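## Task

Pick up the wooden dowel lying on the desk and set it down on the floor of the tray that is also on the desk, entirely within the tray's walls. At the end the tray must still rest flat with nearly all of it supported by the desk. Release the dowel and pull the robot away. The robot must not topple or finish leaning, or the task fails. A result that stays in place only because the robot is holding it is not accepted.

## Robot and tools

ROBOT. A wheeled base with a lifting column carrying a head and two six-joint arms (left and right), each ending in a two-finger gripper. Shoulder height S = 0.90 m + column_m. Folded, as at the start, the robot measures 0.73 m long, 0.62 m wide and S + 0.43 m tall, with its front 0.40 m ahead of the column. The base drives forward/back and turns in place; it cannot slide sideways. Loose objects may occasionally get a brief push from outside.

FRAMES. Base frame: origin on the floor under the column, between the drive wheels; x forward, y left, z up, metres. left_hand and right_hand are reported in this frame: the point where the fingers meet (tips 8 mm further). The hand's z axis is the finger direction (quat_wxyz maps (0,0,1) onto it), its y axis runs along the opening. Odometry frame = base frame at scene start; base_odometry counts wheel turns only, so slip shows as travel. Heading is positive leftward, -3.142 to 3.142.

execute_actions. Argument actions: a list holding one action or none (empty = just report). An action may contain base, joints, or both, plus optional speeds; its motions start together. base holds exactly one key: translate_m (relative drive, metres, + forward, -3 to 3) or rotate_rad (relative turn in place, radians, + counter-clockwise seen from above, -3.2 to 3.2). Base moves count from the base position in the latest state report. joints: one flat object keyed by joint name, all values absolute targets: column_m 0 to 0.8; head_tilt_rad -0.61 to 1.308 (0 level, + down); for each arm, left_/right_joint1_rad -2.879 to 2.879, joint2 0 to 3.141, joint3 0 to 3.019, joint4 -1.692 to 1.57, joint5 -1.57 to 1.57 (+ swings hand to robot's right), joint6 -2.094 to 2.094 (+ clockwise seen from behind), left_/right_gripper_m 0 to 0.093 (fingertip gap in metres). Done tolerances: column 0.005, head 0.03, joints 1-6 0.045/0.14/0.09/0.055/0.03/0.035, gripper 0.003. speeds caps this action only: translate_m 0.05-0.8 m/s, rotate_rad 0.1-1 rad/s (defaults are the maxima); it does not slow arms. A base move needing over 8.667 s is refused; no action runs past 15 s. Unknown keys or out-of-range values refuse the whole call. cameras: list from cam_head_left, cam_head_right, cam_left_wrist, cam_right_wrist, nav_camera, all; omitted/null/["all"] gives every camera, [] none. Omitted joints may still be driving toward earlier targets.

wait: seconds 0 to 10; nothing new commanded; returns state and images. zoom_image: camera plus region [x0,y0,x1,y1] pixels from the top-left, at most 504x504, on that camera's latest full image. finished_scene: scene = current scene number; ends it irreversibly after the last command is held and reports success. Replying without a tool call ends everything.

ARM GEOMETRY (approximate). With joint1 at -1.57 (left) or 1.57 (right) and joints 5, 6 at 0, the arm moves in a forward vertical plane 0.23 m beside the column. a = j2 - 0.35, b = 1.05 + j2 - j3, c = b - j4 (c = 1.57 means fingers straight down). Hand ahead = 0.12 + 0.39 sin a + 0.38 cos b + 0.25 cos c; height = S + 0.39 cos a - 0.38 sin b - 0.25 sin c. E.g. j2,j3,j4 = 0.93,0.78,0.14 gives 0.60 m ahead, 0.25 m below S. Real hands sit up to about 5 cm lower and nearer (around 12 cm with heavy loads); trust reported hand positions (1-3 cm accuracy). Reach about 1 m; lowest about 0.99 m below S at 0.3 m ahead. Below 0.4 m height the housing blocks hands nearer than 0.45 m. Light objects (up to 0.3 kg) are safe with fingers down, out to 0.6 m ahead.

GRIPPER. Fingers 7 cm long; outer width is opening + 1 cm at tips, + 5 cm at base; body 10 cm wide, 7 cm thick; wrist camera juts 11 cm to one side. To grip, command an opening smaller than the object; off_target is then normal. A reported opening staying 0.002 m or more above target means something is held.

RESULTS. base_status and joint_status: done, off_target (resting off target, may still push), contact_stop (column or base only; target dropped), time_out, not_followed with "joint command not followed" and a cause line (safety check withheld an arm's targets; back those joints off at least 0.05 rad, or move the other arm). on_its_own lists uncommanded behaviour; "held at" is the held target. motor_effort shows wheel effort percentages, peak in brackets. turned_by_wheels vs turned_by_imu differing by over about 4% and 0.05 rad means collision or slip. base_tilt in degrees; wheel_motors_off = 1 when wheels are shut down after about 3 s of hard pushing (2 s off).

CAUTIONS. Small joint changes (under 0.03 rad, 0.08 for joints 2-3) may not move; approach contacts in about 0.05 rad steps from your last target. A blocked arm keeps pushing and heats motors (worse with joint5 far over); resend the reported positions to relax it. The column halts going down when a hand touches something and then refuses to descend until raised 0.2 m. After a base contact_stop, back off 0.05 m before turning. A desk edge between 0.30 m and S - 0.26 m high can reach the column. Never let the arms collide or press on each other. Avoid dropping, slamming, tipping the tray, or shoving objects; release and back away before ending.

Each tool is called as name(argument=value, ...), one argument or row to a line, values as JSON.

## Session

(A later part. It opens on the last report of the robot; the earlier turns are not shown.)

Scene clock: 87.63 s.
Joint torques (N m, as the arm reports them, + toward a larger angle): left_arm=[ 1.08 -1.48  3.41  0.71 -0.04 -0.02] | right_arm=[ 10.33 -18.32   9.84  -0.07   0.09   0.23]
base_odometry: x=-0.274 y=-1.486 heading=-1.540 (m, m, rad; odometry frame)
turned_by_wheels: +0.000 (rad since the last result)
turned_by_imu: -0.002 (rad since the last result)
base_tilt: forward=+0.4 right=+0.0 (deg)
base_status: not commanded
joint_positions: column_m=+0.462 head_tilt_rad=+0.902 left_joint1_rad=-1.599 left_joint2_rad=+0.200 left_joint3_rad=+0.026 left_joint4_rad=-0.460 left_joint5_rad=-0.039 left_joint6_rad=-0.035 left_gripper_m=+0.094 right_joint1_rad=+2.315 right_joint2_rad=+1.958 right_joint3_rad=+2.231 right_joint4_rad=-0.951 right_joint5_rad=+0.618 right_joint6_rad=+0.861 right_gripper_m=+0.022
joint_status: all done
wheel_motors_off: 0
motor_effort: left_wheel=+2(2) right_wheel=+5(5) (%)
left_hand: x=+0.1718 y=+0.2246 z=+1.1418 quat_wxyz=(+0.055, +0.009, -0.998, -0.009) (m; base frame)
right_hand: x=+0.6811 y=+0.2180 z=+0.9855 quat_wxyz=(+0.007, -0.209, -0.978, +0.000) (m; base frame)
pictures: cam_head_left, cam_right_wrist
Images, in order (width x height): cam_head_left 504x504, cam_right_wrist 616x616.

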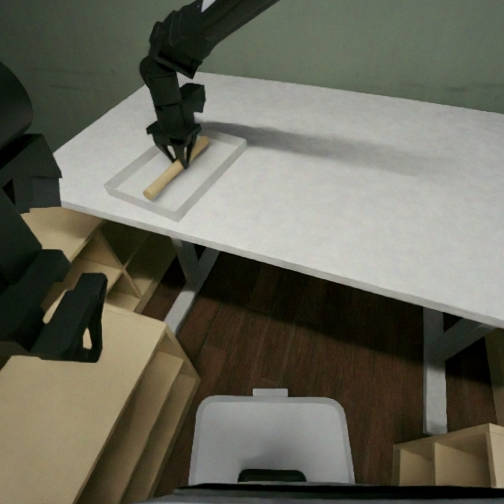

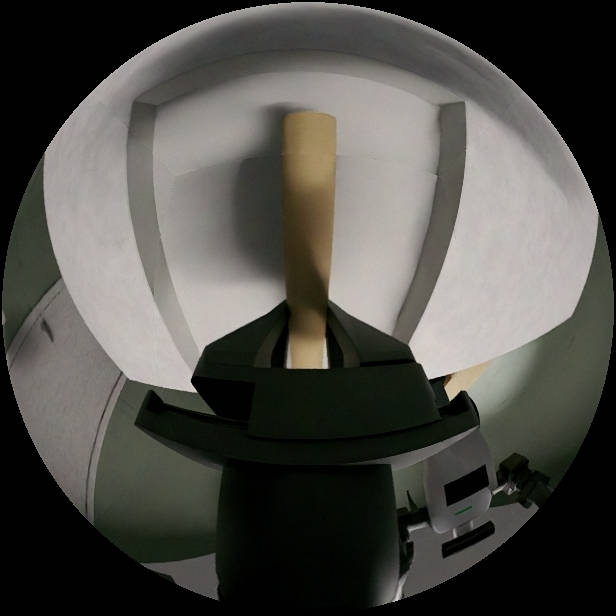

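Essentially on the bottom.

execute_actions(
  actions=[
    {"joints":{"right_gripper_m":0.05}},
  ],
  cameras=["cam_right_wrist"],
)

execute_actions(
  actions=[
    {"joints":{"column_m":0.57}},
  ],
  cameras=["cam_right_wrist"],
)

execute_actions(
  actions=[
    {"base":{"rotate_rad":-0.3},"speeds":{"rotate_rad":0.4},"joints":{"column_m":0.64,"right_joint1_rad":1.57,"right_joint2_rad":0.6,"right_joint3_rad":0.6,"right_joint4_rad":-0.6,"right_joint5_rad":0,"right_joint6_rad":0}},
  ],
  cameras=[],
)

execute_actions(
  actions=[
    {"base":{"translate_m":-0.3}},
  ],
  cameras=["cam_head_left"],
)

Scene clock: 97.33 s.
Joint torques (N m, as the arm reports them, + toward a larger angle): left_arm=[ 1.33 -1.66  3.44  0.74 -0.05  0.01] | right_arm=[  9.61 -18.34   9.78  -0.02   0.12   0.17]
base_odometry: x=-0.274 y=-1.486 heading=-1.540 (m, m, rad; odometry frame)
turned_by_wheels: +0.000 (rad since the last result)
turned_by_imu: -0.001 (rad since the last result)
base_tilt: forward=+0.4 right=+0.0 (deg)
base_status: not commanded
joint_positions: column_m=+0.462 head_tilt_rad=+0.902 left_joint1_rad=-1.599 left_joint2_rad=+0.200 left_joint3_rad=+0.026 left_joint4_rad=-0.460 left_joint5_rad=-0.039 left_joint6_rad=-0.035 left_gripper_m=+0.094 right_joint1_rad=+2.315 right_joint2_rad=+1.958 right_joint3_rad=+2.231 right_joint4_rad=-0.951 right_joint5_rad=+0.618 right_joint6_rad=+0.861 right_gripper_m=+0.050
joint_status: all done
wheel_motors_off: 0
motor_effort: left_wheel=+2(2) right_wheel=+5(5) (%)
left_hand: x=+0.1718 y=+0.2246 z=+1.1418 quat_wxyz=(+0.055, +0.009, -0.998, -0.009) (m; base frame)
right_hand: x=+0.6811 y=+0.2180 z=+0.9855 quat_wxyz=(+0.007, -0.209, -0.978, +0.000) (m; base frame)
pictures: cam_right_wrist
Images, in order (width x height): cam_right_wrist 616x616.

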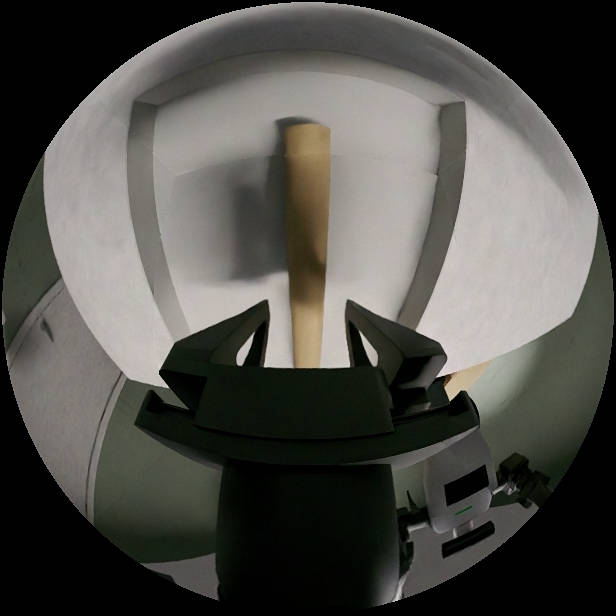

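Scene clock: 99.33 s.
Joint torques (N m, as the arm reports them, + toward a larger angle): left_arm=[ 1.56 -1.44  3.37  0.76 -0.04 -0.01] | right_arm=[  9.18 -17.61   9.93   0.04   0.11   0.2 ]
base_odometry: x=-0.274 y=-1.486 heading=-1.540 (m, m, rad; odometry frame)
turned_by_wheels: +0.000 (rad since the last result)
turned_by_imu: -0.001 (rad since the last result)
base_tilt: forward=+0.4 right=+0.0 (deg)
base_status: not commanded
joint_positions: column_m=+0.570 head_tilt_rad=+0.902 left_joint1_rad=-1.599 left_joint2_rad=+0.200 left_joint3_rad=+0.026 left_joint4_rad=-0.460 left_joint5_rad=-0.039 left_joint6_rad=-0.035 left_gripper_m=+0.094 right_joint1_rad=+2.315 right_joint2_rad=+1.958 right_joint3_rad=+2.231 right_joint4_rad=-0.951 right_joint5_rad=+0.618 right_joint6_rad=+0.861 right_gripper_m=+0.050
joint_status: all done
wheel_motors_off: 0
motor_effort: left_wheel=+2(2) right_wheel=+6(6) (%)
left_hand: x=+0.1718 y=+0.2246 z=+1.2497 quat_wxyz=(+0.055, +0.009, -0.998, -0.009) (m; base frame)
right_hand: x=+0.6813 y=+0.2179 z=+1.0936 quat_wxyz=(+0.007, -0.210, -0.978, +0.000) (m; base frame)
pictures: cam_right_wrist
Images, in order (width x height): cam_right_wrist 616x616.

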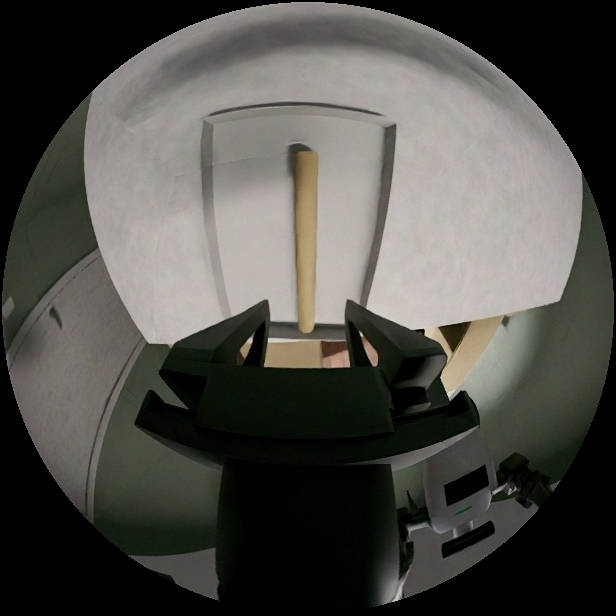

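Scene clock: 101.20 s.
Joint torques (N m, as the arm reports them, + toward a larger angle): left_arm=[ 1.25 -1.28  3.44  0.83 -0.05  0.  ] | right_arm=[-0.83 -7.8   5.33  0.11 -0.21  0.01]
base_odometry: x=-0.274 y=-1.486 heading=-1.838 (m, m, rad; odometry frame)
turned_by_wheels: -0.298 (rad since the last result)
turned_by_imu: -0.288 (rad since the last result)
base_tilt: forward=+0.3 right=+0.1 (deg)
base_status: done
joint_positions: column_m=+0.640 head_tilt_rad=+0.902 left_joint1_rad=-1.599 left_joint2_rad=+0.200 left_joint3_rad=+0.026 left_joint4_rad=-0.460 left_joint5_rad=-0.039 left_joint6_rad=-0.035 left_gripper_m=+0.094 right_joint1_rad=+1.555 right_joint2_rad=+0.611 right_joint3_rad=+0.598 right_joint4_rad=-0.597 right_joint5_rad=+0.003 right_joint6_rad=+0.009 right_gripper_m=+0.050
joint_status: all done
wheel_motors_off: 0
motor_effort: left_wheel=+2(76) right_wheel=-2(39) (%)
left_hand: x=+0.1718 y=+0.2246 z=+1.3197 quat_wxyz=(+0.055, +0.009, -0.998, -0.009) (m; base frame)
right_hand: x=+0.3902 y=-0.2314 z=+1.3355 quat_wxyz=(+0.043, -0.009, -0.999, +0.009) (m; base frame)
pictures: none
No camera images: the call's "cameras" was empty. Leave "cameras" out to get every camera's image.

Scene clock: 103.43 s.
Joint torques (N m, as the arm reports them, + toward a larger angle): left_arm=[ 1.27 -1.15  3.66  0.8  -0.06 -0.02] | right_arm=[-0.66 -8.23  5.31  0.   -0.21  0.06]
base_odometry: x=-0.195 y=-1.197 heading=-1.839 (m, m, rad; odometry frame)
turned_by_wheels: -0.002 (rad since the last result)
turned_by_imu: -0.003 (rad since the last result)
base_tilt: forward=+0.3 right=+0.0 (deg)
base_status: done
joint_positions: column_m=+0.640 head_tilt_rad=+0.902 left_joint1_rad=-1.599 left_joint2_rad=+0.199 left_joint3_rad=+0.023 left_joint4_rad=-0.460 left_joint5_rad=-0.039 left_joint6_rad=-0.035 left_gripper_m=+0.094 right_joint1_rad=+1.555 right_joint2_rad=+0.607 right_joint3_rad=+0.597 right_joint4_rad=-0.597 right_joint5_rad=+0.003 right_joint6_rad=+0.009 right_gripper_m=+0.050
joint_status: not commanded
wheel_motors_off: 0
motor_effort: left_wheel=-2(64) right_wheel=+2(72) (%)
left_hand: x=+0.1699 y=+0.2246 z=+1.3194 quat_wxyz=(+0.056, +0.009, -0.998, -0.009) (m; base frame)
right_hand: x=+0.3903 y=-0.2312 z=+1.3363 quat_wxyz=(+0.042, -0.009, -0.999, +0.008) (m; base frame)
pictures: cam_head_left
Images, in order (width x height): cam_head_left 504x504.

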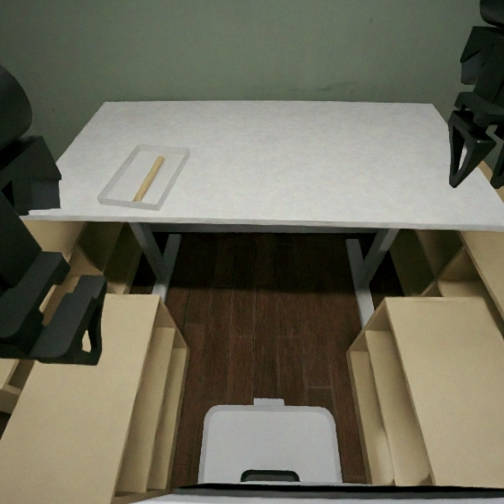

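finished_scene(
  scene=2,
)

The scene is finished: the task was done.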